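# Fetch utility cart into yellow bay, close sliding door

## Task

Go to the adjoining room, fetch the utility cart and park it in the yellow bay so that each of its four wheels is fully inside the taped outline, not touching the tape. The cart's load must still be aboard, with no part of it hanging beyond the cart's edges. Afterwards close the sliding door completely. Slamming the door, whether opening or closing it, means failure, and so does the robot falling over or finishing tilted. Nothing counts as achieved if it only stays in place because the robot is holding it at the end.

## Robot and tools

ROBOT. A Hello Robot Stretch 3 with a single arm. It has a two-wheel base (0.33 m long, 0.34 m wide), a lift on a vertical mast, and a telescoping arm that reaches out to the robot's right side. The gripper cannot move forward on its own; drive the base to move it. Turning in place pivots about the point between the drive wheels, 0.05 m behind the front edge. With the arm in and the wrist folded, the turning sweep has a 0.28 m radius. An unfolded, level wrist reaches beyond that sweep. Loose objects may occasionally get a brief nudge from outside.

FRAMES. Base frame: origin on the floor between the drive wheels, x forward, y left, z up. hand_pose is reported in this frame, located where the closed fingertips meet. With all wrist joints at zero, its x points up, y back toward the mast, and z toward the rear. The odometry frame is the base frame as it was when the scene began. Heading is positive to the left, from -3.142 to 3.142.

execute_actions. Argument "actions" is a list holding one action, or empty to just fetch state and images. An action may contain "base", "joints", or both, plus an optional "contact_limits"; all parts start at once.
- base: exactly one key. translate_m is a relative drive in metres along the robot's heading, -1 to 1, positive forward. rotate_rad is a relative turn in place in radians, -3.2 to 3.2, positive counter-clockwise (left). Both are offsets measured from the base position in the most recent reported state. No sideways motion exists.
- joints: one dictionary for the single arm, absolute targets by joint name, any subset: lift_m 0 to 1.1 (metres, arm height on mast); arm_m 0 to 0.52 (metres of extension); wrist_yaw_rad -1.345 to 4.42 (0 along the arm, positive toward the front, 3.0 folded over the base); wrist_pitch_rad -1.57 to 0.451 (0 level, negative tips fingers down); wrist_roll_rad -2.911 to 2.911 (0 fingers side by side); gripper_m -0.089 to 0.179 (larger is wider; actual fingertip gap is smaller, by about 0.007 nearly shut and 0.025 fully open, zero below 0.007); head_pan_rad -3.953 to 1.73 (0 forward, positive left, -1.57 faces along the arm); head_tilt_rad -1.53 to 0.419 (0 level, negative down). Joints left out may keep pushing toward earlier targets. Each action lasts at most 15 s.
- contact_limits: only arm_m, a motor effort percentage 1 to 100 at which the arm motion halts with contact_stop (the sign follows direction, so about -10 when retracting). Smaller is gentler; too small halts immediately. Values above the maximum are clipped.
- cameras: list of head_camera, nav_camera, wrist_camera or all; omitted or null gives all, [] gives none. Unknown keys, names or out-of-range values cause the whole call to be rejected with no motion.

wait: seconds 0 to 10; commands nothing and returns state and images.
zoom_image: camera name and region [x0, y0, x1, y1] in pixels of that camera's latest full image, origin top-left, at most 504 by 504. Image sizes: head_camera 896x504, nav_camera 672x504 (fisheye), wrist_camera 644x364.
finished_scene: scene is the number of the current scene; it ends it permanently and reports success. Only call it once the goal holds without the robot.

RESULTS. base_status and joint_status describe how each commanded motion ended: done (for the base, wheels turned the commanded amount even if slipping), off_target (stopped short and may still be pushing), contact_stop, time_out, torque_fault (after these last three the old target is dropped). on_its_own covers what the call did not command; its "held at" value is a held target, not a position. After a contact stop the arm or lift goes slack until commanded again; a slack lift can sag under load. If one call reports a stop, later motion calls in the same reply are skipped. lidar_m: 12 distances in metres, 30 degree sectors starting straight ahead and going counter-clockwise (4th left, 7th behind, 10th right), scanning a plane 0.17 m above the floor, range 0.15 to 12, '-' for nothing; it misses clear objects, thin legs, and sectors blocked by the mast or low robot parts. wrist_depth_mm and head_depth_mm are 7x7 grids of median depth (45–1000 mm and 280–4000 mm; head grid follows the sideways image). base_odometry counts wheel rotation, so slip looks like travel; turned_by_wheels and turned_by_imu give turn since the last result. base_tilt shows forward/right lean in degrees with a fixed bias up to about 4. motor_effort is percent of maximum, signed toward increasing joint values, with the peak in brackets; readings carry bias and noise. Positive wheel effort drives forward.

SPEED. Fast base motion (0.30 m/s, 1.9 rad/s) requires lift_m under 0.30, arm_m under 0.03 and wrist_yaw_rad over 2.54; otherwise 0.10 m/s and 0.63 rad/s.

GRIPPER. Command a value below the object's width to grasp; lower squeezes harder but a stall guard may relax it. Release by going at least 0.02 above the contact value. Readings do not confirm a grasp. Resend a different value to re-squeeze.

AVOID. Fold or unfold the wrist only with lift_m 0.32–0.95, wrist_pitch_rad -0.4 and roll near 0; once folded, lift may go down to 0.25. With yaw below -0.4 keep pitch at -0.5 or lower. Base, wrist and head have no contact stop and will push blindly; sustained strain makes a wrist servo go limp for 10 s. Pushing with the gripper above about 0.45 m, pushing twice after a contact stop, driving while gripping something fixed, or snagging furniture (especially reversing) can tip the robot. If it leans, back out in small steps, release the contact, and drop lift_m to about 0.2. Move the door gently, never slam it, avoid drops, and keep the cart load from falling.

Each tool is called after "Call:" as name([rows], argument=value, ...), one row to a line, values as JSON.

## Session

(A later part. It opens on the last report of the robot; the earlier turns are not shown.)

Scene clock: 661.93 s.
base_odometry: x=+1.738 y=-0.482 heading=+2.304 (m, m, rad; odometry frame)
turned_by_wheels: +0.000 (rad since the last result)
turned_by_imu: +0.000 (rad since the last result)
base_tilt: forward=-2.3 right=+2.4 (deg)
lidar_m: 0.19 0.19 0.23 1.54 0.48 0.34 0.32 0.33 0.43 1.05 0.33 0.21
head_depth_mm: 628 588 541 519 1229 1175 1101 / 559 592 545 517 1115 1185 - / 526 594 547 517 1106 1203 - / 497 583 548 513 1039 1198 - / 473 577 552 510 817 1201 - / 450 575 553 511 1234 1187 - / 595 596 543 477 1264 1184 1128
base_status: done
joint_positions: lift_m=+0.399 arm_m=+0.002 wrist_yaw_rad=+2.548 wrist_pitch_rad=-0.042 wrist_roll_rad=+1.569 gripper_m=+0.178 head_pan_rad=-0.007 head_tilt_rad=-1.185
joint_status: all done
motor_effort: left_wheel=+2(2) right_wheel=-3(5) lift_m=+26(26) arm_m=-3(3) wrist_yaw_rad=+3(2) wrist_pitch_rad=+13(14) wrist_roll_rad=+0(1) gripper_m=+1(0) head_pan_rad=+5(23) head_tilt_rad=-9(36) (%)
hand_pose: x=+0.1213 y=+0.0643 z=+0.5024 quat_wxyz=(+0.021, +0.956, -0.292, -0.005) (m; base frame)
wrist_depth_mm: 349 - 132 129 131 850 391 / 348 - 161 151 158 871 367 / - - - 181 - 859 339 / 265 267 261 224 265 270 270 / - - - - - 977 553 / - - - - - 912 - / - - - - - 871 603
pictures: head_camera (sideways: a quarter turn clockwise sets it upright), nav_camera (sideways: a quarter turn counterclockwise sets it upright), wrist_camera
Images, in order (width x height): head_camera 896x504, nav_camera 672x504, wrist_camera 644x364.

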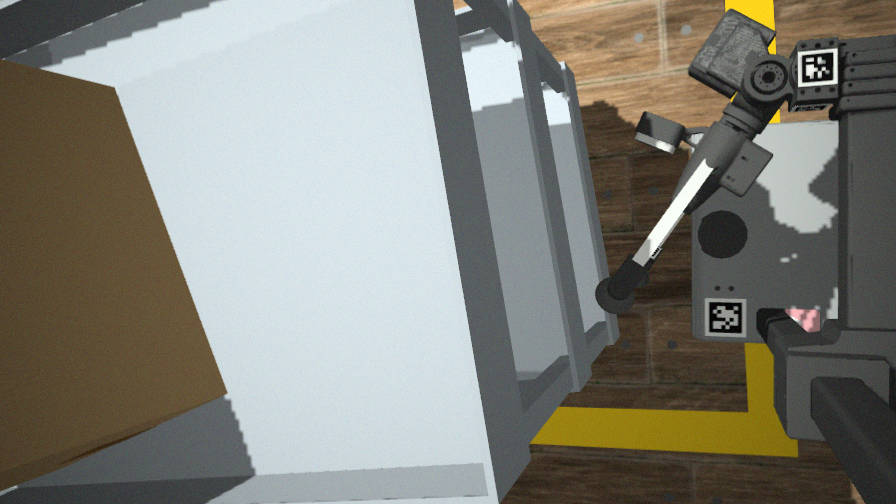

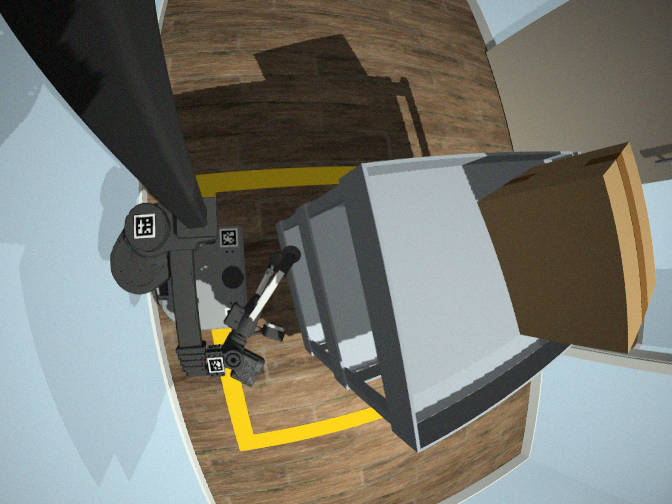

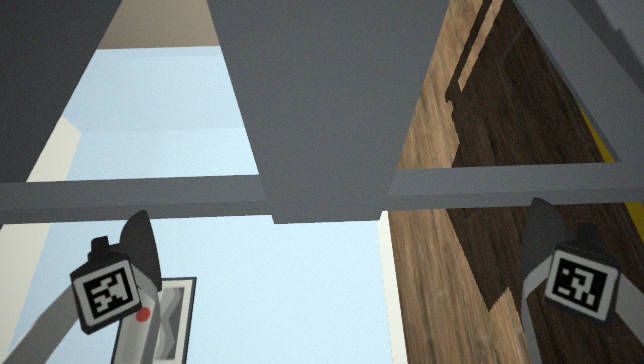

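Call:
execute_actions([
  {"joints":{"gripper_m":0.03}},
], cameras=[])

Call:
execute_actions([
  {"joints":{"wrist_roll_rad":0.0,"wrist_pitch_rad":-0.4}},
], cameras=[])

Call:
execute_actions([
  {"joints":{"wrist_yaw_rad":3.0}},
], cameras=[])

Call:
execute_actions([
  {"joints":{"head_tilt_rad":-0.8},"base":{"rotate_rad":-0.8}},
], cameras=["nav_camera"])

Scene clock: 686.50 s.
base_odometry: x=+1.738 y=-0.482 heading=+2.304 (m, m, rad; odometry frame)
turned_by_wheels: +0.000 (rad since the last result)
turned_by_imu: +0.001 (rad since the last result)
base_tilt: forward=-2.4 right=+2.4 (deg)
lidar_m: 0.19 0.19 0.23 1.54 0.48 0.34 0.32 0.33 0.43 1.05 0.33 0.21
head_depth_mm: 629 590 543 519 1231 1182 1099 / 559 592 544 515 1116 1186 - / 527 594 547 517 1109 1196 - / 498 583 548 513 1033 1210 - / 472 577 552 510 815 1202 - / 450 575 553 511 1240 1184 - / 594 595 543 477 1259 1186 1133
base_status: not commanded
joint_positions: lift_m=+0.399 arm_m=+0.002 wrist_yaw_rad=+2.548 wrist_pitch_rad=-0.042 wrist_roll_rad=+1.569 gripper_m=+0.030 head_pan_rad=-0.007 head_tilt_rad=-1.185
joint_status: all done
motor_effort: left_wheel=+2(2) right_wheel=-2(2) lift_m=+26(26) arm_m=-2(2) wrist_yaw_rad=+3(3) wrist_pitch_rad=+14(14) wrist_roll_rad=+0(0) gripper_m=+0(96) head_pan_rad=+5(4) head_tilt_rad=-9(9) (%)
hand_pose: x=+0.1213 y=+0.0643 z=+0.5024 quat_wxyz=(+0.021, +0.956, -0.292, -0.005) (m; base frame)
wrist_depth_mm: 348 - 132 129 131 827 391 / 346 - 161 151 158 831 366 / - - - 181 - 865 339 / 266 267 259 224 267 269 269 / - - - - - 862 586 / - - - - - 869 597 / - - - - - 844 595
pictures: none
No camera images: the call's "cameras" was empty. Leave "cameras" out to get every camera's image.

Scene clock: 687.93 s.
base_odometry: x=+1.738 y=-0.482 heading=+2.304 (m, m, rad; odometry frame)
turned_by_wheels: +0.000 (rad since the last result)
turned_by_imu: +0.000 (rad since the last result)
base_tilt: forward=-2.4 right=+2.4 (deg)
lidar_m: 0.19 0.19 0.23 1.54 0.48 0.34 0.32 0.33 0.43 1.05 0.33 0.21
head_depth_mm: 630 589 543 519 1228 1184 1100 / 558 593 543 516 1116 1193 - / 526 593 547 516 1107 1202 - / 498 582 548 513 1032 1198 - / 473 576 552 511 819 1204 - / 450 574 554 512 1241 1190 - / 595 598 542 477 1262 1195 1129
base_status: not commanded
joint_positions: lift_m=+0.399 arm_m=+0.002 wrist_yaw_rad=+2.548 wrist_pitch_rad=-0.414 wrist_roll_rad=+0.005 gripper_m=+0.030 head_pan_rad=-0.007 head_tilt_rad=-1.185
joint_status: all done
motor_effort: left_wheel=+2(1) right_wheel=-2(2) lift_m=+26(26) arm_m=-3(3) wrist_yaw_rad=+2(3) wrist_pitch_rad=+9(13) wrist_roll_rad=-2(4) gripper_m=+1(0) head_pan_rad=+4(4) head_tilt_rad=-9(9) (%)
hand_pose: x=+0.1045 y=+0.0393 z=+0.4122 quat_wxyz=(+0.342, +0.705, -0.064, +0.618) (m; base frame)
wrist_depth_mm: - - - 216 168 138 117 / - - - 255 182 146 123 / - - - - - 638 131 / 930 938 919 800 825 596 593 / 755 745 744 356 503 493 493 / 650 635 634 395 419 426 420 / - 555 538 524 359 376 367
pictures: none
No camera images: the call's "cameras" was empty. Leave "cameras" out to get every camera's image.

Scene clock: 689.03 s.
base_odometry: x=+1.738 y=-0.482 heading=+2.304 (m, m, rad; odometry frame)
turned_by_wheels: +0.000 (rad since the last result)
turned_by_imu: +0.000 (rad since the last result)
base_tilt: forward=-2.3 right=+2.4 (deg)
lidar_m: 0.19 0.19 0.23 1.55 0.48 0.34 0.32 0.33 0.43 1.05 0.33 0.21
head_depth_mm: 627 590 542 520 1227 1181 1100 / 558 592 543 516 1120 1195 - / 527 593 548 516 1107 1199 - / 498 582 549 512 1049 1202 - / 473 578 550 510 821 1204 - / 450 574 552 511 1232 1189 - / 592 596 543 477 1262 1193 1130
base_status: not commanded
joint_positions: lift_m=+0.399 arm_m=+0.002 wrist_yaw_rad=+2.998 wrist_pitch_rad=-0.414 wrist_roll_rad=+0.004 gripper_m=+0.030 head_pan_rad=-0.007 head_tilt_rad=-1.185
joint_status: all done
motor_effort: left_wheel=+2(2) right_wheel=-2(2) lift_m=+26(26) arm_m=-2(2) wrist_yaw_rad=+3(2) wrist_pitch_rad=+9(9) wrist_roll_rad=-2(2) gripper_m=+0(0) head_pan_rad=+4(6) head_tilt_rad=-8(9) (%)
hand_pose: x=+0.0110 y=+0.0755 z=+0.4122 quat_wxyz=(+0.195, +0.702, +0.095, +0.679) (m; base frame)
wrist_depth_mm: 482 - - - - - 177 / 500 - - - - - 184 / 472 635 - - - - 997 / 458 650 878 870 867 277 826 / 449 648 - 735 745 381 457 / 424 599 - 598 586 400 426 / 416 545 - 561 531 373 371
pictures: none
No camera images: the call's "cameras" was empty. Leave "cameras" out to get every camera's image.

Scene clock: 691.30 s.
base_odometry: x=+1.738 y=-0.482 heading=+1.504 (m, m, rad; odometry frame)
turned_by_wheels: -0.800 (rad since the last result)
turned_by_imu: -0.803 (rad since the last result)
base_tilt: forward=-2.4 right=+2.4 (deg)
lidar_m: 0.25 0.19 0.19 0.20 2.17 0.72 0.38 0.32 0.32 0.36 0.58 1.62
head_depth_mm: 1491 1675 1910 1713 1470 1274 1128 / 1612 1834 2002 1731 1467 1279 1123 / 1738 2008 2113 1737 1474 1279 1125 / 1911 2197 2126 1747 546 788 1060 / 2010 2256 2153 1743 569 513 741 / 1846 2048 2139 640 569 492 697 / 1687 1868 2012 659 571 493 407
base_status: done
joint_positions: lift_m=+0.399 arm_m=+0.002 wrist_yaw_rad=+2.998 wrist_pitch_rad=-0.414 wrist_roll_rad=+0.004 gripper_m=+0.030 head_pan_rad=-0.007 head_tilt_rad=-0.803
joint_status: all done
motor_effort: left_wheel=+2(6) right_wheel=-2(6) lift_m=+26(26) arm_m=-2(3) wrist_yaw_rad=+2(3) wrist_pitch_rad=+9(9) wrist_roll_rad=-2(2) gripper_m=+1(0) head_pan_rad=+4(5) head_tilt_rad=+2(33) (%)
hand_pose: x=+0.0109 y=+0.0755 z=+0.4122 quat_wxyz=(+0.195, +0.702, +0.095, +0.679) (m; base frame)
wrist_depth_mm: - - - 230 205 184 167 / - - - 289 793 200 179 / - - - - 776 732 678 / 967 931 899 541 610 615 586 / 768 734 - 482 514 497 494 / 653 648 - 420 373 428 422 / 559 554 - 561 407 323 370
pictures: nav_camera (sideways: a quarter turn counterclockwise sets it upright)
Images, in order (width x height): nav_camera 672x504.

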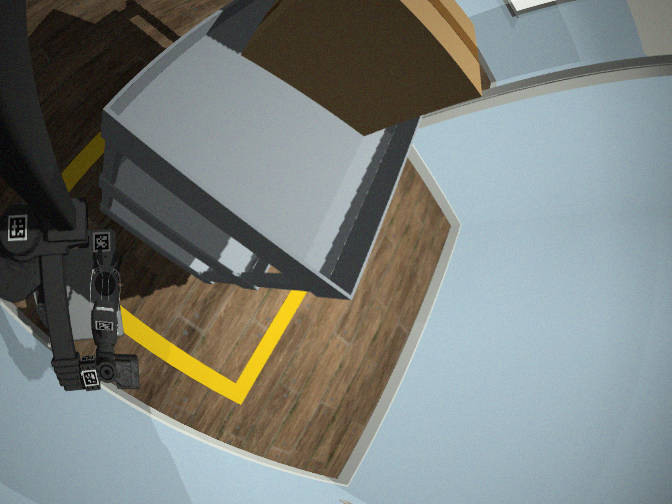

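Call:
execute_actions([
  {"joints":{"lift_m":0.27},"base":{"rotate_rad":-0.78}},
], cameras=["nav_camera"])

Scene clock: 696.87 s.
base_odometry: x=+1.738 y=-0.482 heading=+0.724 (m, m, rad; odometry frame)
turned_by_wheels: -0.780 (rad since the last result)
turned_by_imu: -0.781 (rad since the last result)
base_tilt: forward=-2.4 right=+2.4 (deg)
lidar_m: 1.04 0.33 0.21 0.19 0.19 0.24 1.57 0.48 0.34 0.32 0.33 0.43
head_depth_mm: 831 856 877 904 933 953 978 / 1187 1226 1280 1332 1358 1252 1125 / 1405 1632 1847 1747 1472 1274 1133 / 1403 1624 1896 1750 1482 1283 1133 / 1402 1597 1867 1766 1494 1289 1139 / 1392 1595 1879 1759 1482 1282 1132 / 1380 1596 1871 1768 1491 1284 699
base_status: done
joint_positions: lift_m=+0.271 arm_m=+0.002 wrist_yaw_rad=+2.999 wrist_pitch_rad=-0.416 wrist_roll_rad=+0.004 gripper_m=+0.030 head_pan_rad=-0.007 head_tilt_rad=-0.803
joint_status: all done
motor_effort: left_wheel=+4(12) right_wheel=-6(13) lift_m=+11(23) arm_m=-2(2) wrist_yaw_rad=+2(3) wrist_pitch_rad=+10(10) wrist_roll_rad=-3(1) gripper_m=+0(0) head_pan_rad=+4(4) head_tilt_rad=+1(2) (%)
hand_pose: x=+0.0107 y=+0.0753 z=+0.2837 quat_wxyz=(+0.196, +0.702, +0.096, +0.678) (m; base frame)
wrist_depth_mm: - - - 809 - - - / 213 - 743 724 627 - - / 223 861 547 523 501 353 768 / 658 277 423 323 342 375 615 / 586 271 - 335 496 521 511 / 493 298 - - 442 462 444 / 439 - - - 399 395 387
pictures: nav_camera (sideways: a quarter turn counterclockwise sets it upright)
Images, in order (width x height): nav_camera 672x504.

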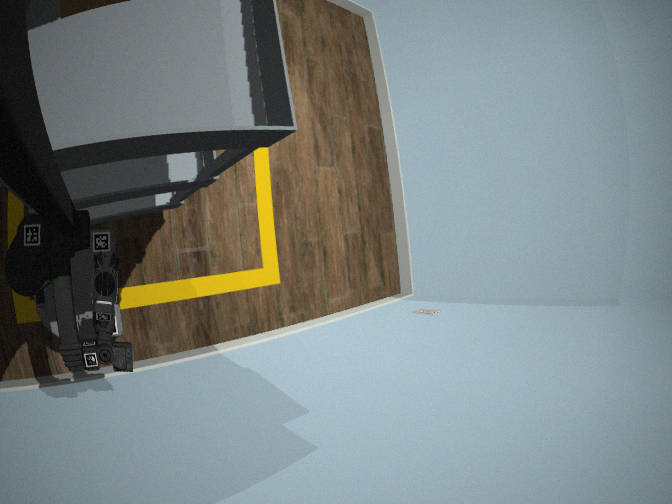

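Call:
execute_actions([
  {"base":{"translate_m":0.68}},
], cameras=[])

Call:
execute_actions([
  {"base":{"rotate_rad":1.57}},
], cameras=[])

Call:
execute_actions([
  {"base":{"translate_m":0.75},"joints":{"head_pan_rad":1.4,"head_tilt_rad":-0.9}},
])

Scene clock: 707.63 s.
base_odometry: x=+2.247 y=-0.032 heading=+0.724 (m, m, rad; odometry frame)
turned_by_wheels: +0.000 (rad since the last result)
turned_by_imu: +0.000 (rad since the last result)
base_tilt: forward=-2.4 right=+2.4 (deg)
lidar_m: 0.92 0.96 1.26 1.73 0.61 0.47 0.73 0.43 0.30 0.28 0.29 0.38
head_depth_mm: 735 755 774 796 822 840 864 / 802 923 1035 1172 1223 1215 1115 / 800 922 1078 1307 1476 1283 1126 / 795 920 1079 1306 1480 1292 1134 / 791 914 1074 1294 1466 1285 1131 / 790 903 1064 1290 1462 1285 1140 / 784 903 1055 1283 1460 1285 1137
base_status: done
joint_positions: lift_m=+0.271 arm_m=+0.002 wrist_yaw_rad=+2.999 wrist_pitch_rad=-0.416 wrist_roll_rad=+0.004 gripper_m=+0.030 head_pan_rad=-0.007 head_tilt_rad=-0.802
joint_status: not commanded
motor_effort: left_wheel=+2(9) right_wheel=-3(5) lift_m=+11(11) arm_m=-2(2) wrist_yaw_rad=+1(2) wrist_pitch_rad=+10(10) wrist_roll_rad=-2(2) gripper_m=-1(0) head_pan_rad=+4(5) head_tilt_rad=+1(2) (%)
hand_pose: x=+0.0107 y=+0.0753 z=+0.2836 quat_wxyz=(+0.196, +0.702, +0.096, +0.678) (m; base frame)
wrist_depth_mm: - - - - - - 957 / 739 - - - - - 895 / 812 874 878 847 815 789 778 / 710 691 685 664 647 634 615 / 579 564 - 567 556 525 524 / 477 495 - - 445 452 442 / 438 - - - 398 392 389
pictures: none
No camera images: the call's "cameras" was empty. Leave "cameras" out to get every camera's image.

Scene clock: 711.20 s.
base_odometry: x=+2.247 y=-0.031 heading=+2.294 (m, m, rad; odometry frame)
turned_by_wheels: +1.569 (rad since the last result)
turned_by_imu: +1.540 (rad since the last result)
base_tilt: forward=-2.3 right=+2.3 (deg)
lidar_m: 1.72 0.65 0.46 0.66 0.46 0.31 0.29 0.29 0.38 0.83 0.95 1.22
head_depth_mm: 1547 1791 2019 1739 1479 1272 1127 / 1540 1772 1988 1743 1473 1282 1130 / 1530 1759 1998 1747 1479 1276 1130 / 1521 1748 1990 1757 1478 1282 1131 / 3328 2555 2098 1743 1492 1287 1132 / 3707 2759 2146 1752 1496 1286 1139 / 3751 2823 2157 1762 1487 1290 1139
base_status: done
joint_positions: lift_m=+0.271 arm_m=+0.002 wrist_yaw_rad=+2.999 wrist_pitch_rad=-0.417 wrist_roll_rad=+0.004 gripper_m=+0.030 head_pan_rad=-0.005 head_tilt_rad=-0.800
joint_status: not commanded
on_its_own: left_wheel is at rest, and its effort (-30) is outside its rest range (-18 to +18)
motor_effort: left_wheel=-30(68) right_wheel=-16(17) lift_m=+12(12) arm_m=-1(3) wrist_yaw_rad=+1(1) wrist_pitch_rad=+10(11) wrist_roll_rad=-2(2) gripper_m=+1(0) head_pan_rad=+3(4) head_tilt_rad=+0(2) (%)
hand_pose: x=+0.0106 y=+0.0753 z=+0.2835 quat_wxyz=(+0.196, +0.701, +0.097, +0.678) (m; base frame)
wrist_depth_mm: 481 - - - 887 910 807 / 474 - - - 568 538 599 / 459 624 846 842 719 744 771 / 444 602 670 656 611 627 629 / 416 551 - 566 548 526 516 / 398 504 - - 447 446 445 / - - - - 398 396 388
pictures: none
No camera images: the call's "cameras" was empty. Leave "cameras" out to get every camera's image.

Scene clock: 715.47 s.
base_odometry: x=+1.751 y=+0.531 heading=+2.294 (m, m, rad; odometry frame)
turned_by_wheels: +0.000 (rad since the last result)
turned_by_imu: -0.001 (rad since the last result)
base_tilt: forward=-2.3 right=+2.4 (deg)
lidar_m: 0.98 3.79 1.34 0.51 0.51 0.61 1.03 1.05 0.93 0.87 0.88 1.06
head_depth_mm: 1541 1675 1775 1591 1384 1235 1102 / 1899 2070 1893 1606 1397 1233 1106 / 2569 2331 1911 1622 1404 1242 1110 / 2661 2346 690 1574 1352 1239 1122 / 2660 840 675 1004 1203 1241 1152 / 2409 638 690 1008 1181 1223 - / 539 589 657 968 931 - 1121
base_status: done
joint_positions: lift_m=+0.271 arm_m=+0.002 wrist_yaw_rad=+2.999 wrist_pitch_rad=-0.417 wrist_roll_rad=+0.004 gripper_m=+0.030 head_pan_rad=+1.393 head_tilt_rad=-0.889
joint_status: all done
motor_effort: left_wheel=+0(22) right_wheel=+0(12) lift_m=+12(12) arm_m=-1(1) wrist_yaw_rad=+1(1) wrist_pitch_rad=+10(10) wrist_roll_rad=-1(2) gripper_m=-1(0) head_pan_rad=+4(49) head_tilt_rad=-6(22) (%)
hand_pose: x=+0.0106 y=+0.0753 z=+0.2835 quat_wxyz=(+0.196, +0.701, +0.097, +0.678) (m; base frame)
wrist_depth_mm: - - 935 - - - - / 747 - 744 - - - - / 484 498 587 689 827 785 772 / 662 678 675 666 639 633 610 / 554 561 - 570 545 526 519 / 482 501 - - 451 452 449 / - - - - 399 394 386
pictures: head_camera (sideways: a quarter turn clockwise sets it upright), nav_camera (sideways: a quarter turn counterclockwise sets it upright), wrist_camera
Images, in order (width x height): head_camera 896x504, nav_camera 672x504, wrist_camera 644x364.

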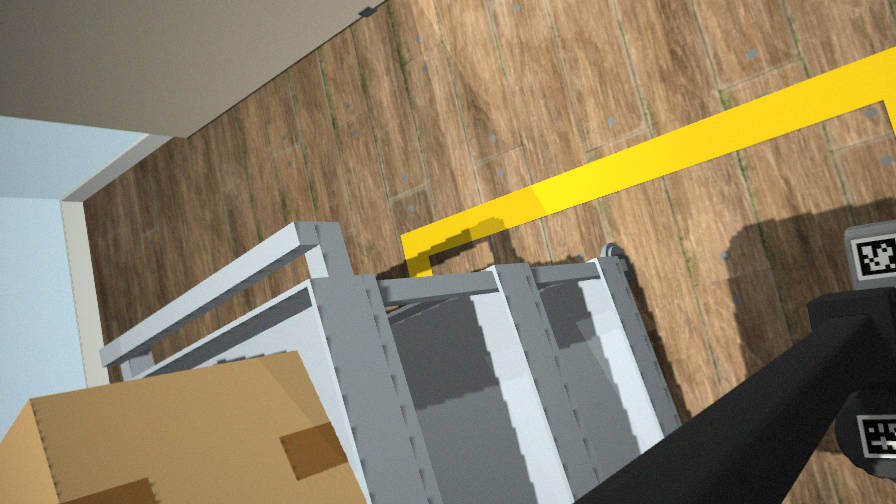

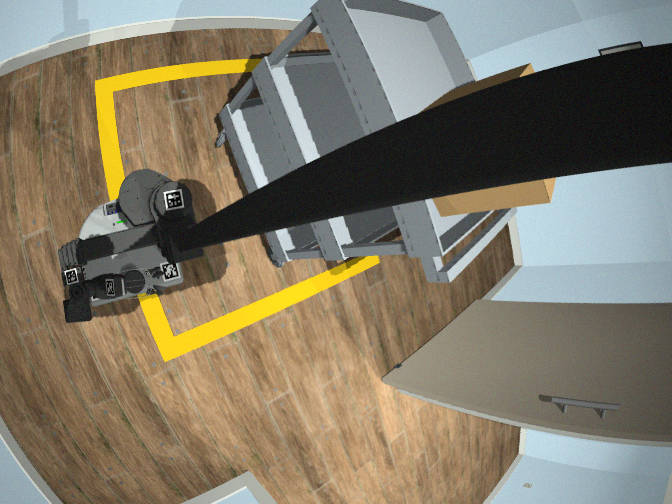

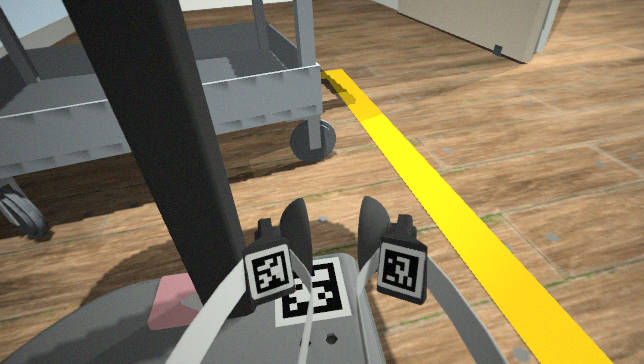

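Call:
execute_actions([
  {"base":{"translate_m":0.56},"joints":{"head_pan_rad":0.35,"head_tilt_rad":-0.75}},
], cameras=["wrist_camera"])

Call:
execute_actions([
  {"base":{"rotate_rad":1.57}},
])

Scene clock: 732.17 s.
base_odometry: x=+1.380 y=+0.951 heading=+2.294 (m, m, rad; odometry frame)
turned_by_wheels: +0.000 (rad since the last result)
turned_by_imu: +0.000 (rad since the last result)
base_tilt: forward=-2.3 right=+2.3 (deg)
lidar_m: 0.44 0.43 1.07 1.09 0.73 0.75 1.59 1.28 0.87 0.81 0.69 0.47
head_depth_mm: 327 370 424 497 602 758 1032 / 336 381 439 517 630 803 1084 / 341 388 450 535 655 861 1105 / 343 392 459 554 725 983 1131 / 2958 3061 2309 1846 1545 1315 1150 / 3060 3094 2281 1834 1549 1319 1157 / 3119 3120 2317 1857 1541 1317 1157
base_status: done
joint_positions: lift_m=+0.271 arm_m=+0.002 wrist_yaw_rad=+2.999 wrist_pitch_rad=-0.417 wrist_roll_rad=+0.004 gripper_m=+0.030 head_pan_rad=+0.357 head_tilt_rad=-0.753
joint_status: all done
motor_effort: left_wheel=+0(6) right_wheel=+0(5) lift_m=+12(12) arm_m=-2(1) wrist_yaw_rad=+1(1) wrist_pitch_rad=+10(10) wrist_roll_rad=-2(2) gripper_m=+0(0) head_pan_rad=-3(49) head_tilt_rad=+2(22) (%)
hand_pose: x=+0.0106 y=+0.0753 z=+0.2835 quat_wxyz=(+0.196, +0.701, +0.097, +0.678) (m; base frame)
wrist_depth_mm: - - - - - - - / 816 - - - - - - / 888 870 886 856 840 791 781 / 662 693 694 667 645 640 613 / 573 563 - 567 555 533 519 / 491 504 - - 445 449 434 / - - - - 400 394 383
pictures: wrist_camera
Images, in order (width x height): wrist_camera 644x364.

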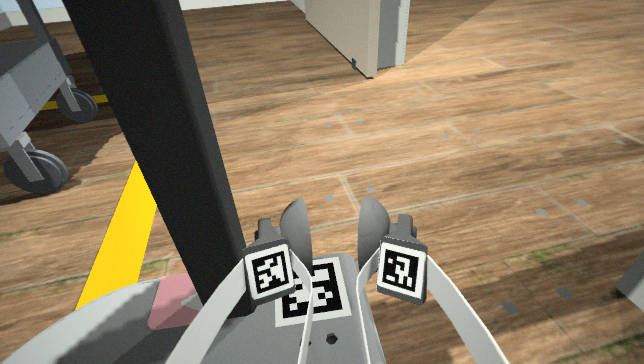

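Scene clock: 734.37 s.
base_odometry: x=+1.380 y=+0.951 heading=-2.420 (m, m, rad; odometry frame)
turned_by_wheels: +1.570 (rad since the last result)
turned_by_imu: +1.572 (rad since the last result)
base_tilt: forward=-2.3 right=+2.4 (deg)
lidar_m: 1.07 0.73 0.74 1.59 1.30 0.87 0.81 0.70 0.47 0.44 0.43 1.08
head_depth_mm: 2478 2731 2264 1819 1526 1306 1144 / 2511 2737 2269 1830 1524 1307 1139 / 2592 2860 2286 1826 1525 1309 1145 / 2658 2875 2289 1820 1530 1304 1149 / 2725 2918 2298 1796 1548 1311 1144 / 2799 1084 1261 1212 1332 1310 1147 / 2500 942 795 1117 1305 1311 1155
base_status: done
joint_positions: lift_m=+0.271 arm_m=+0.002 wrist_yaw_rad=+2.999 wrist_pitch_rad=-0.417 wrist_roll_rad=+0.004 gripper_m=+0.030 head_pan_rad=+0.357 head_tilt_rad=-0.753
joint_status: not commanded
motor_effort: left_wheel=-2(8) right_wheel=+1(8) lift_m=+12(12) arm_m=-1(1) wrist_yaw_rad=+1(1) wrist_pitch_rad=+10(10) wrist_roll_rad=-2(2) gripper_m=+0(1) head_pan_rad=-4(6) head_tilt_rad=+2(2) (%)
hand_pose: x=+0.0106 y=+0.0753 z=+0.2835 quat_wxyz=(+0.196, +0.701, +0.097, +0.678) (m; base frame)
wrist_depth_mm: - - - - - 961 849 / - - - - - 917 637 / 947 886 844 828 815 773 727 / 708 696 673 659 646 622 627 / 571 574 - 563 546 519 513 / 490 507 - - 452 448 441 / - - - - 397 398 386
pictures: head_camera (sideways: a quarter turn clockwise sets it upright), nav_camera (sideways: a quarter turn counterclockwise sets it upright), wrist_camera
Images, in order (width x height): head_camera 896x504, nav_camera 672x504, wrist_camera 644x364.

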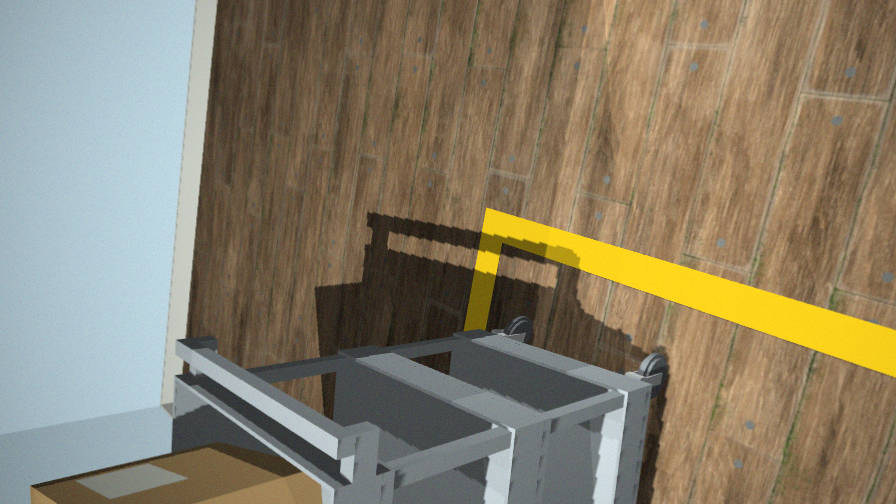

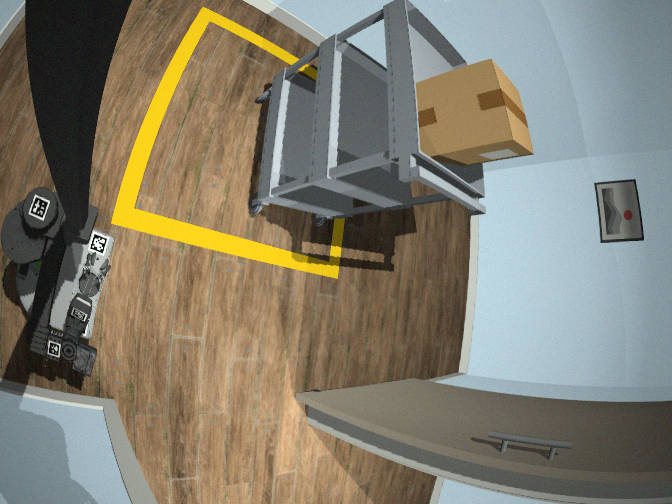

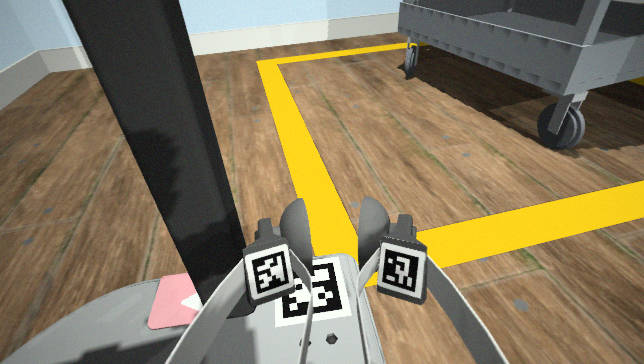

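Call:
execute_actions([
  {"base":{"translate_m":0.52},"joints":{"head_pan_rad":-0.5,"head_tilt_rad":-0.8}},
], cameras=[])

Call:
execute_actions([
  {"joints":{"lift_m":0.33}},
], cameras=[])

Call:
execute_actions([
  {"joints":{"wrist_yaw_rad":1.57,"gripper_m":0.09}},
], cameras=[])

Call:
execute_actions([
  {"joints":{"wrist_pitch_rad":0.0,"lift_m":0.30,"arm_m":0.27}},
])

Scene clock: 745.47 s.
base_odometry: x=+0.990 y=+0.607 heading=-2.420 (m, m, rad; odometry frame)
turned_by_wheels: +0.000 (rad since the last result)
turned_by_imu: +0.000 (rad since the last result)
base_tilt: forward=-2.4 right=+2.4 (deg)
lidar_m: 0.90 2.47 0.55 0.50 1.67 1.43 1.33 0.61 0.53 3.12 3.19 0.59
head_depth_mm: 3163 2737 2127 1747 1476 1277 1124 / 2954 2758 2163 1753 1483 1288 1135 / 634 737 901 1632 1425 1294 1135 / 492 569 674 823 1053 1269 1134 / 547 598 825 1068 1429 1290 1139 / 689 850 1117 1600 1498 1295 1143 / 873 1152 1745 1784 1506 1299 1141
base_status: done
joint_positions: lift_m=+0.271 arm_m=+0.002 wrist_yaw_rad=+2.999 wrist_pitch_rad=-0.417 wrist_roll_rad=+0.004 gripper_m=+0.030 head_pan_rad=-0.493 head_tilt_rad=-0.791
joint_status: all done
motor_effort: left_wheel=-2(5) right_wheel=+2(7) lift_m=+12(12) arm_m=-2(2) wrist_yaw_rad=+1(1) wrist_pitch_rad=+10(10) wrist_roll_rad=-2(2) gripper_m=+0(1) head_pan_rad=-3(52) head_tilt_rad=-5(14) (%)
hand_pose: x=+0.0106 y=+0.0753 z=+0.2835 quat_wxyz=(+0.196, +0.701, +0.097, +0.678) (m; base frame)
wrist_depth_mm: - - - - 958 - - / - - - 570 624 959 - / 917 892 851 741 819 750 750 / 707 701 683 662 646 647 609 / 572 564 - 571 543 529 516 / 491 498 - - 445 449 441 / - - - - 403 397 389
pictures: none
No camera images: the call's "cameras" was empty. Leave "cameras" out to get every camera's image.

Scene clock: 746.83 s.
base_odometry: x=+0.990 y=+0.607 heading=-2.420 (m, m, rad; odometry frame)
turned_by_wheels: +0.000 (rad since the last result)
turned_by_imu: +0.000 (rad since the last result)
base_tilt: forward=-2.3 right=+2.4 (deg)
lidar_m: 0.91 2.47 0.55 0.50 1.66 1.42 1.33 0.61 0.53 3.12 3.18 0.59
head_depth_mm: 3212 2778 2137 1742 1475 1282 1130 / 2985 2762 2148 1749 1487 1291 1132 / 634 736 900 1623 1419 1291 1134 / 491 567 673 826 1051 1274 1135 / 545 598 826 1072 1428 1299 1138 / 688 848 1111 1592 1501 1291 1141 / 875 1156 1758 1794 1504 1299 1137
base_status: not commanded
joint_positions: lift_m=+0.329 arm_m=+0.002 wrist_yaw_rad=+2.999 wrist_pitch_rad=-0.417 wrist_roll_rad=+0.004 gripper_m=+0.030 head_pan_rad=-0.493 head_tilt_rad=-0.791
joint_status: all done
motor_effort: left_wheel=-2(2) right_wheel=+2(2) lift_m=+30(30) arm_m=-2(1) wrist_yaw_rad=+1(1) wrist_pitch_rad=+10(10) wrist_roll_rad=-2(2) gripper_m=+0(1) head_pan_rad=-4(4) head_tilt_rad=-5(5) (%)
hand_pose: x=+0.0106 y=+0.0753 z=+0.3424 quat_wxyz=(+0.196, +0.701, +0.097, +0.678) (m; base frame)
wrist_depth_mm: - - - - - - - / - - - 845 819 - - / - - - 621 852 875 858 / 829 798 780 773 727 734 717 / 658 660 - 627 636 597 587 / 560 552 - 529 521 522 512 / 492 491 - - 453 457 451
pictures: none
No camera images: the call's "cameras" was empty. Leave "cameras" out to get every camera's image.

Scene clock: 748.57 s.
base_odometry: x=+0.990 y=+0.607 heading=-2.420 (m, m, rad; odometry frame)
turned_by_wheels: +0.000 (rad since the last result)
turned_by_imu: +0.000 (rad since the last result)
base_tilt: forward=-2.3 right=+2.4 (deg)
lidar_m: 0.90 2.48 0.55 0.50 1.68 1.43 1.33 0.61 0.53 3.11 3.18 0.59
head_depth_mm: 3189 2744 2135 1762 1487 1274 1133 / 2909 2756 2153 1749 1493 1286 1128 / 633 740 894 1633 1424 1285 1134 / 491 568 673 828 1055 1274 1135 / 546 598 821 1070 1428 1298 1138 / 687 850 1108 1611 1491 1306 1138 / 874 1155 1743 1781 1512 1308 1143
base_status: not commanded
joint_positions: lift_m=+0.329 arm_m=+0.002 wrist_yaw_rad=+1.572 wrist_pitch_rad=-0.417 wrist_roll_rad=+0.003 gripper_m=+0.090 head_pan_rad=-0.493 head_tilt_rad=-0.791
joint_status: all done
motor_effort: left_wheel=-2(2) right_wheel=+2(2) lift_m=+30(30) arm_m=-2(1) wrist_yaw_rad=-3(4) wrist_pitch_rad=+10(10) wrist_roll_rad=-1(2) gripper_m=+0(92) head_pan_rad=-4(4) head_tilt_rad=-5(5) (%)
hand_pose: x=+0.2032 y=-0.1468 z=+0.3424 quat_wxyz=(+0.592, +0.593, -0.386, +0.385) (m; base frame)
wrist_depth_mm: - - - - 442 525 - / - - - - 517 - - / - - 970 976 592 854 883 / 828 814 764 746 646 689 708 / 658 652 664 620 602 603 591 / 551 555 534 535 518 511 505 / 486 476 468 465 461 449 449
pictures: none
No camera images: the call's "cameras" was empty. Leave "cameras" out to get every camera's image.

Scene clock: 751.77 s.
base_odometry: x=+0.990 y=+0.607 heading=-2.420 (m, m, rad; odometry frame)
turned_by_wheels: +0.000 (rad since the last result)
turned_by_imu: +0.000 (rad since the last result)
base_tilt: forward=-2.3 right=+2.4 (deg)
lidar_m: 0.90 2.47 0.55 0.50 1.67 1.43 1.33 0.61 0.53 3.12 3.16 0.59
head_depth_mm: 3157 2744 2130 1763 1474 1279 1132 / 2975 2778 2147 1758 1481 1288 1131 / 634 734 895 1669 1422 1288 1130 / 491 567 672 826 1054 1267 1142 / 545 598 823 1070 1424 1298 1141 / 687 847 1107 1601 1496 1292 1145 / 872 1155 1752 1780 1498 1308 1141
base_status: not commanded
joint_positions: lift_m=+0.301 arm_m=+0.270 wrist_yaw_rad=+1.570 wrist_pitch_rad=-0.022 wrist_roll_rad=+0.003 gripper_m=+0.090 head_pan_rad=-0.493 head_tilt_rad=-0.791
joint_status: all done
motor_effort: left_wheel=-2(2) right_wheel=+2(2) lift_m=+11(26) arm_m=+4(5) wrist_yaw_rad=-1(3) wrist_pitch_rad=+14(14) wrist_roll_rad=-1(1) gripper_m=+1(1) head_pan_rad=-3(4) head_tilt_rad=-5(5) (%)
hand_pose: x=+0.2343 y=-0.4149 z=+0.4095 quat_wxyz=(+0.505, +0.506, -0.495, +0.493) (m; base frame)
wrist_depth_mm: - - 504 514 - - - / - - 526 535 - - - / - - 551 553 - - - / - - 566 557 - - - / - - 649 610 - - - / 881 912 511 607 802 811 784 / 695 682 645 629 648 636 626
pictures: head_camera (sideways: a quarter turn clockwise sets it upright), nav_camera (sideways: a quarter turn counterclockwise sets it upright), wrist_camera
Images, in order (width x height): head_camera 896x504, nav_camera 672x504, wrist_camera 644x364.

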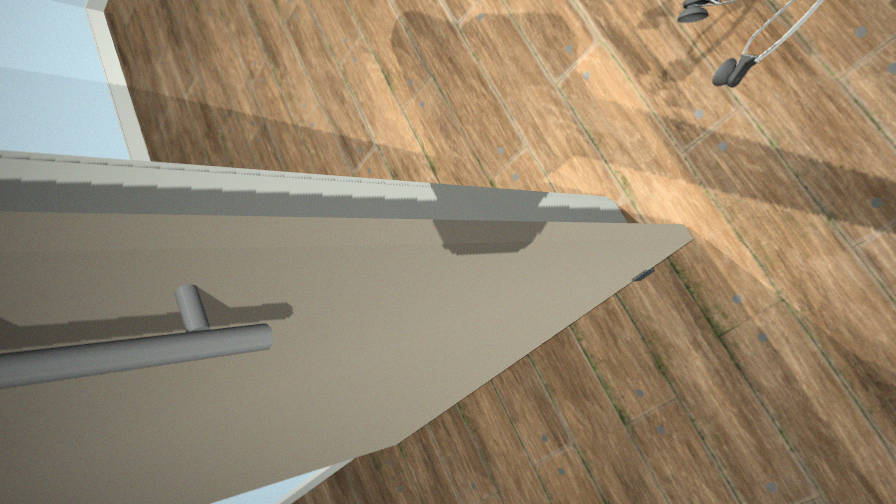

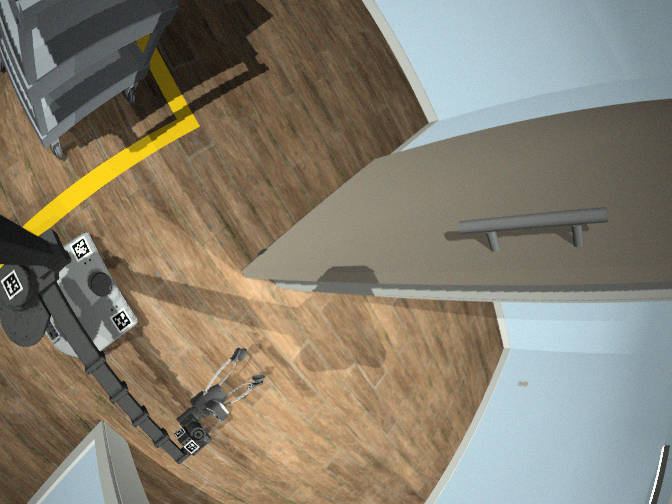

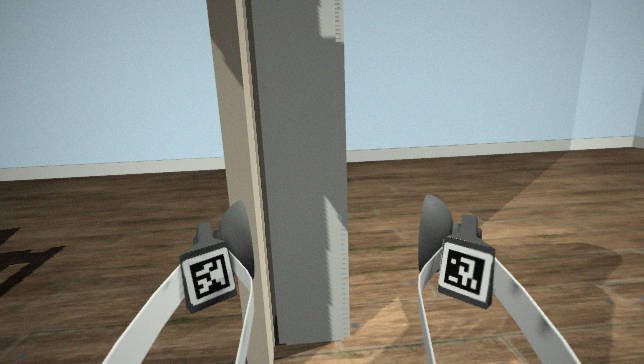

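Call:
execute_actions([
  {"base":{"rotate_rad":0.10},"joints":{"arm_m":0.225}},
], cameras=["wrist_camera"])

Call:
execute_actions([
  {"base":{"translate_m":0.15}},
], cameras=["wrist_camera","head_camera"])

Scene clock: 763.73 s.
base_odometry: x=+0.990 y=+0.607 heading=-2.320 (m, m, rad; odometry frame)
turned_by_wheels: +0.100 (rad since the last result)
turned_by_imu: +0.101 (rad since the last result)
base_tilt: forward=-2.3 right=+2.4 (deg)
lidar_m: 1.22 2.35 0.52 0.50 1.70 1.38 1.33 0.53 0.53 3.12 3.25 0.59
head_depth_mm: 2844 2730 2180 1751 1476 1275 1125 / 613 731 1960 1717 1493 1275 1131 / 493 566 674 840 1152 1263 1133 / 547 597 789 969 1250 1286 1132 / 713 854 1066 1414 1493 1292 1144 / 924 1183 1638 1787 1496 1295 1141 / 1592 2228 2196 1791 1503 1296 1140
base_status: done
joint_positions: lift_m=+0.301 arm_m=+0.225 wrist_yaw_rad=+1.570 wrist_pitch_rad=-0.022 wrist_roll_rad=+0.003 gripper_m=+0.090 head_pan_rad=-0.493 head_tilt_rad=-0.791
joint_status: all done
motor_effort: left_wheel=-2(6) right_wheel=+2(6) lift_m=+11(11) arm_m=-3(2) wrist_yaw_rad=+0(0) wrist_pitch_rad=+13(14) wrist_roll_rad=-1(2) gripper_m=-1(0) head_pan_rad=-3(3) head_tilt_rad=-5(6) (%)
hand_pose: x=+0.2343 y=-0.3704 z=+0.4095 quat_wxyz=(+0.505, +0.506, -0.495, +0.494) (m; base frame)
wrist_depth_mm: - - - 465 479 - - / - - - 488 490 - - / - - - 503 512 - - / - - - 534 530 - - / - - - 540 557 - - / 898 872 793 573 581 815 793 / 694 693 671 603 596 636 628
pictures: wrist_camera
Images, in order (width x height): wrist_camera 644x364.

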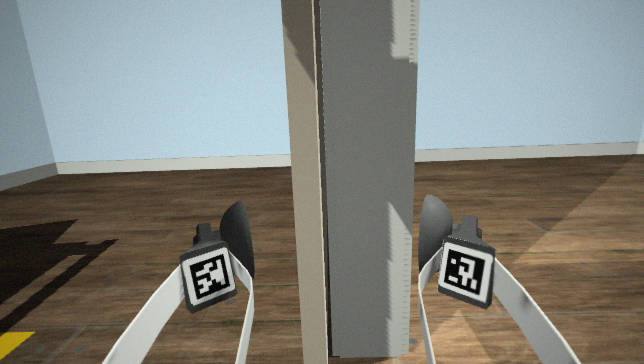

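Scene clock: 766.47 s.
base_odometry: x=+0.888 y=+0.497 heading=-2.320 (m, m, rad; odometry frame)
turned_by_wheels: +0.000 (rad since the last result)
turned_by_imu: +0.000 (rad since the last result)
base_tilt: forward=-2.4 right=+2.4 (deg)
lidar_m: 1.21 2.35 0.54 0.50 1.70 1.54 1.48 0.65 2.08 3.12 0.48 0.47
head_depth_mm: 370 419 653 1691 1478 1280 1130 / 416 462 518 608 833 1268 1132 / 394 490 588 734 886 1140 1131 / 573 663 784 963 1252 1287 1135 / 709 847 1055 1406 1503 1294 1141 / 923 1176 1827 1786 1497 1292 1141 / 1565 2147 2185 1774 1498 1300 1143
base_status: done
joint_positions: lift_m=+0.301 arm_m=+0.225 wrist_yaw_rad=+1.570 wrist_pitch_rad=-0.022 wrist_roll_rad=+0.003 gripper_m=+0.090 head_pan_rad=-0.493 head_tilt_rad=-0.791
joint_status: not commanded
motor_effort: left_wheel=-2(2) right_wheel=+3(6) lift_m=+11(11) arm_m=-2(3) wrist_yaw_rad=+0(0) wrist_pitch_rad=+14(14) wrist_roll_rad=-1(1) gripper_m=+0(0) head_pan_rad=-3(4) head_tilt_rad=-5(5) (%)
hand_pose: x=+0.2343 y=-0.3704 z=+0.4095 quat_wxyz=(+0.505, +0.506, -0.495, +0.494) (m; base frame)
wrist_depth_mm: - - - 331 335 - - / - - - 345 345 - - / - - - 358 361 - - / - - - 371 370 - - / - - - 390 389 - - / 897 861 823 402 409 803 814 / 674 674 656 396 431 644 628
pictures: head_camera (sideways: a quarter turn clockwise sets it upright), wrist_camera
Images, in order (width x height): head_camera 896x504, wrist_camera 644x364.

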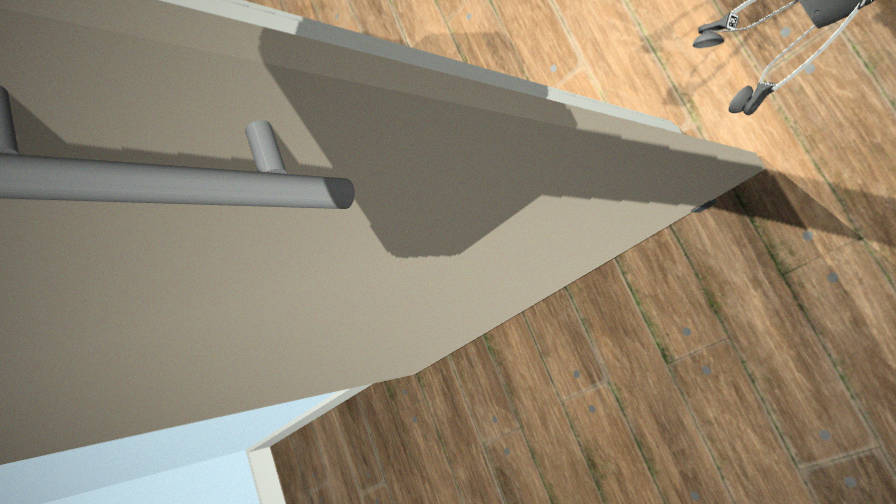

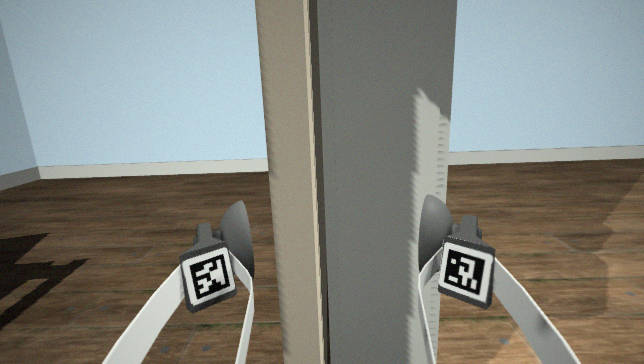

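Call:
execute_actions([
  {"base":{"translate_m":0.12},"joints":{"arm_m":0.19}},
], cameras=["wrist_camera","head_camera"])

Scene clock: 776.17 s.
base_odometry: x=+0.806 y=+0.409 heading=-2.320 (m, m, rad; odometry frame)
turned_by_wheels: +0.000 (rad since the last result)
turned_by_imu: +0.000 (rad since the last result)
base_tilt: forward=-2.3 right=+2.4 (deg)
lidar_m: 1.21 2.25 0.56 0.52 0.52 1.66 1.55 0.75 2.25 3.11 0.39 0.45
head_depth_mm: 298 349 427 491 568 1249 1147 / 414 458 491 576 682 812 1115 / 480 541 623 729 880 1107 1133 / 571 660 783 955 1238 1288 1134 / 702 844 1050 1395 1494 1290 1141 / 915 1169 1911 1766 1491 1280 1137 / 1562 2034 2204 1777 1497 1300 1146
base_status: done
joint_positions: lift_m=+0.301 arm_m=+0.190 wrist_yaw_rad=+1.570 wrist_pitch_rad=-0.022 wrist_roll_rad=+0.003 gripper_m=+0.090 head_pan_rad=-0.493 head_tilt_rad=-0.791
joint_status: all done
motor_effort: left_wheel=-2(3) right_wheel=+1(6) lift_m=+11(11) arm_m=-2(3) wrist_yaw_rad=+0(0) wrist_pitch_rad=+14(13) wrist_roll_rad=-1(2) gripper_m=+0(0) head_pan_rad=-4(4) head_tilt_rad=-6(6) (%)
hand_pose: x=+0.2343 y=-0.3354 z=+0.4095 quat_wxyz=(+0.505, +0.506, -0.495, +0.494) (m; base frame)
wrist_depth_mm: - - - 131 225 224 - / - - - 135 233 232 - / - - - 141 242 240 - / - - - 146 251 249 - / - - - 153 263 262 - / 903 885 805 160 275 276 793 / 705 689 659 168 282 286 618
pictures: head_camera (sideways: a quarter turn clockwise sets it upright), wrist_camera
Images, in order (width x height): head_camera 896x504, wrist_camera 644x364.

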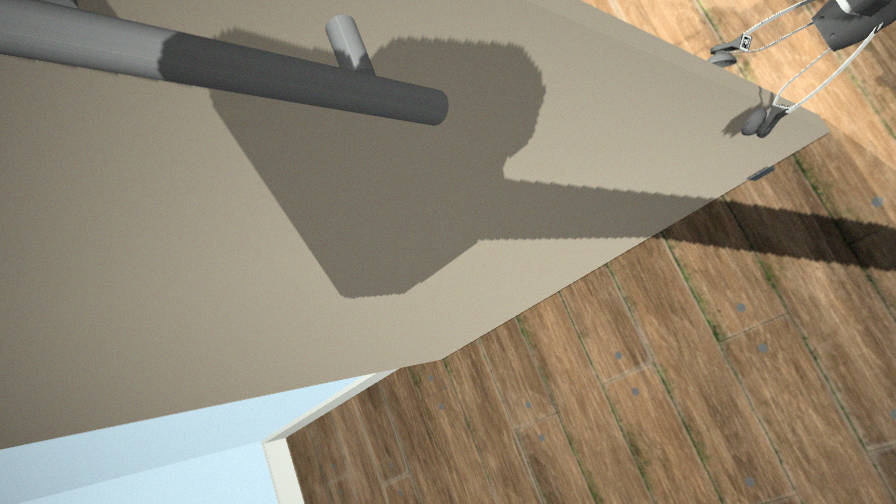

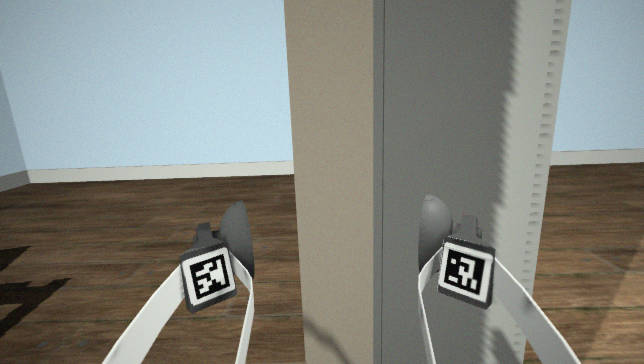

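Call:
execute_actions([
  {"base":{"translate_m":0.035}},
], cameras=[])

Call:
execute_actions([
  {"joints":{"gripper_m":0.0}},
], cameras=["wrist_camera"])

Call:
execute_actions([
  {"base":{"translate_m":-0.1}},
], cameras=["wrist_camera","head_camera"])

Scene clock: 780.07 s.
base_odometry: x=+0.782 y=+0.384 heading=-2.320 (m, m, rad; odometry frame)
turned_by_wheels: +0.000 (rad since the last result)
turned_by_imu: +0.000 (rad since the last result)
base_tilt: forward=-2.4 right=+2.4 (deg)
lidar_m: 1.21 2.21 0.56 0.52 0.53 1.70 1.55 0.78 2.29 3.12 0.37 0.45
head_depth_mm: 366 385 359 476 555 690 1150 / 413 458 516 587 681 811 1071 / 479 542 621 728 874 1113 1131 / 571 658 781 960 1240 1295 1132 / 702 840 1055 1399 1486 1290 1145 / 914 1167 1915 1766 1499 1299 1143 / 1568 2031 2187 1797 1504 1298 1150
base_status: done
joint_positions: lift_m=+0.301 arm_m=+0.190 wrist_yaw_rad=+1.570 wrist_pitch_rad=-0.022 wrist_roll_rad=+0.003 gripper_m=+0.090 head_pan_rad=-0.493 head_tilt_rad=-0.791
joint_status: not commanded
motor_effort: left_wheel=-2(3) right_wheel=+1(5) lift_m=+11(11) arm_m=-2(3) wrist_yaw_rad=+0(0) wrist_pitch_rad=+14(14) wrist_roll_rad=-1(1) gripper_m=+0(1) head_pan_rad=-4(4) head_tilt_rad=-6(6) (%)
hand_pose: x=+0.2343 y=-0.3354 z=+0.4095 quat_wxyz=(+0.505, +0.506, -0.495, +0.494) (m; base frame)
wrist_depth_mm: - - - 98 190 192 194 / - - - 102 200 198 206 / - - - 106 206 207 - / - - - 110 216 215 - / - - - 115 224 224 - / 889 907 811 120 237 233 792 / 682 689 672 125 244 244 628
pictures: none
No camera images: the call's "cameras" was empty. Leave "cameras" out to get every camera's image.

Scene clock: 782.20 s.
base_odometry: x=+0.782 y=+0.384 heading=-2.320 (m, m, rad; odometry frame)
turned_by_wheels: +0.000 (rad since the last result)
turned_by_imu: +0.000 (rad since the last result)
base_tilt: forward=-2.4 right=+2.4 (deg)
lidar_m: 1.20 2.21 0.56 0.52 0.53 1.70 1.55 0.78 2.29 3.11 0.37 0.45
head_depth_mm: 367 317 366 482 554 752 1151 / 412 458 514 583 676 800 1092 / 478 540 618 722 877 1106 1133 / 568 656 778 954 1232 1292 1140 / 699 835 1050 1387 1496 1300 1134 / 910 1160 1924 1774 1491 1295 1142 / 1553 2015 2184 1780 1503 1300 1142
base_status: not commanded
joint_positions: lift_m=+0.301 arm_m=+0.190 wrist_yaw_rad=+1.570 wrist_pitch_rad=-0.024 wrist_roll_rad=+0.003 gripper_m=+0.004 head_pan_rad=-0.493 head_tilt_rad=-0.791
joint_status: gripper_m off_target (ended at +0.004, target +0.000)
motor_effort: left_wheel=-2(8) right_wheel=+6(11) lift_m=+11(12) arm_m=-3(2) wrist_yaw_rad=+1(4) wrist_pitch_rad=+14(16) wrist_roll_rad=-1(1) gripper_m=-23(100) head_pan_rad=-4(4) head_tilt_rad=-5(5) (%)
hand_pose: x=+0.2342 y=-0.3355 z=+0.4091 quat_wxyz=(+0.506, +0.506, -0.495, +0.493) (m; base frame)
wrist_depth_mm: - - - 104 192 194 195 / - - - 108 200 198 206 / - - - 113 207 206 - / - - - 117 215 214 - / - - - 122 221 222 - / 872 861 830 128 237 233 791 / 694 687 665 133 244 245 621
pictures: wrist_camera
Images, in order (width x height): wrist_camera 644x364.

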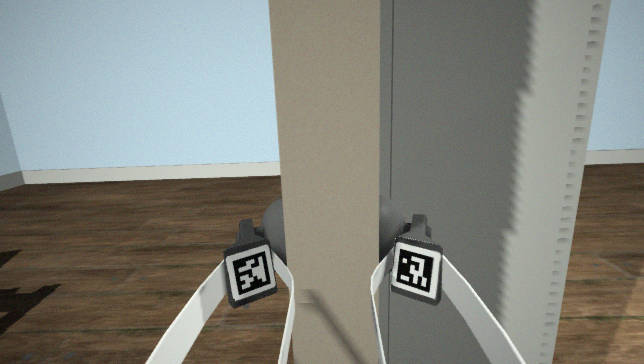

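Scene clock: 784.20 s.
base_odometry: x=+0.851 y=+0.457 heading=-2.320 (m, m, rad; odometry frame)
turned_by_wheels: +0.000 (rad since the last result)
turned_by_imu: +0.001 (rad since the last result)
base_tilt: forward=-2.4 right=+2.4 (deg)
lidar_m: 1.19 2.31 0.55 0.51 0.51 1.59 1.53 0.69 2.15 3.12 0.37 0.45
head_depth_mm: 367 317 367 482 555 753 1154 / 412 458 514 584 677 787 1093 / 478 539 618 724 874 1100 1129 / 567 658 776 951 1228 1282 1134 / 700 842 1050 1398 1490 1288 1138 / 909 1167 1917 1767 1501 1299 1143 / 1574 2098 2202 1783 1505 1298 1142
base_status: done
joint_positions: lift_m=+0.300 arm_m=+0.190 wrist_yaw_rad=+1.569 wrist_pitch_rad=-0.023 wrist_roll_rad=+0.003 gripper_m=+0.004 head_pan_rad=-0.493 head_tilt_rad=-0.791
joint_status: not commanded
motor_effort: left_wheel=+0(4) right_wheel=-3(25) lift_m=+12(12) arm_m=-3(2) wrist_yaw_rad=+1(1) wrist_pitch_rad=+14(15) wrist_roll_rad=-2(2) gripper_m=-23(23) head_pan_rad=-5(5) head_tilt_rad=-5(5) (%)
hand_pose: x=+0.2343 y=-0.3357 z=+0.4093 quat_wxyz=(+0.506, +0.506, -0.495, +0.493) (m; base frame)
wrist_depth_mm: - - - 105 283 290 - / - - - 109 294 298 - / - - - 113 306 307 - / - - - 117 314 - - / - - - 122 325 972 - / 878 847 823 128 347 771 807 / 692 699 663 134 361 639 631
pictures: head_camera (sideways: a quarter turn clockwise sets it upright), wrist_camera
Images, in order (width x height): head_camera 896x504, wrist_camera 644x364.

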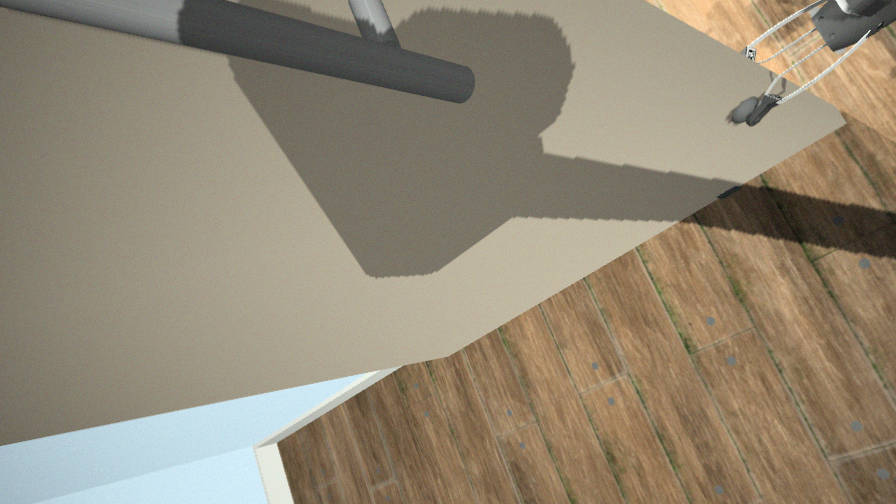

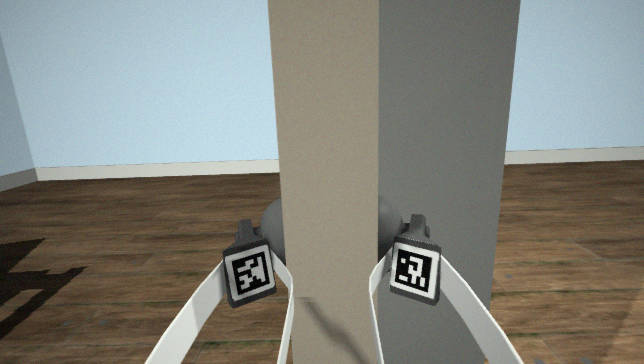

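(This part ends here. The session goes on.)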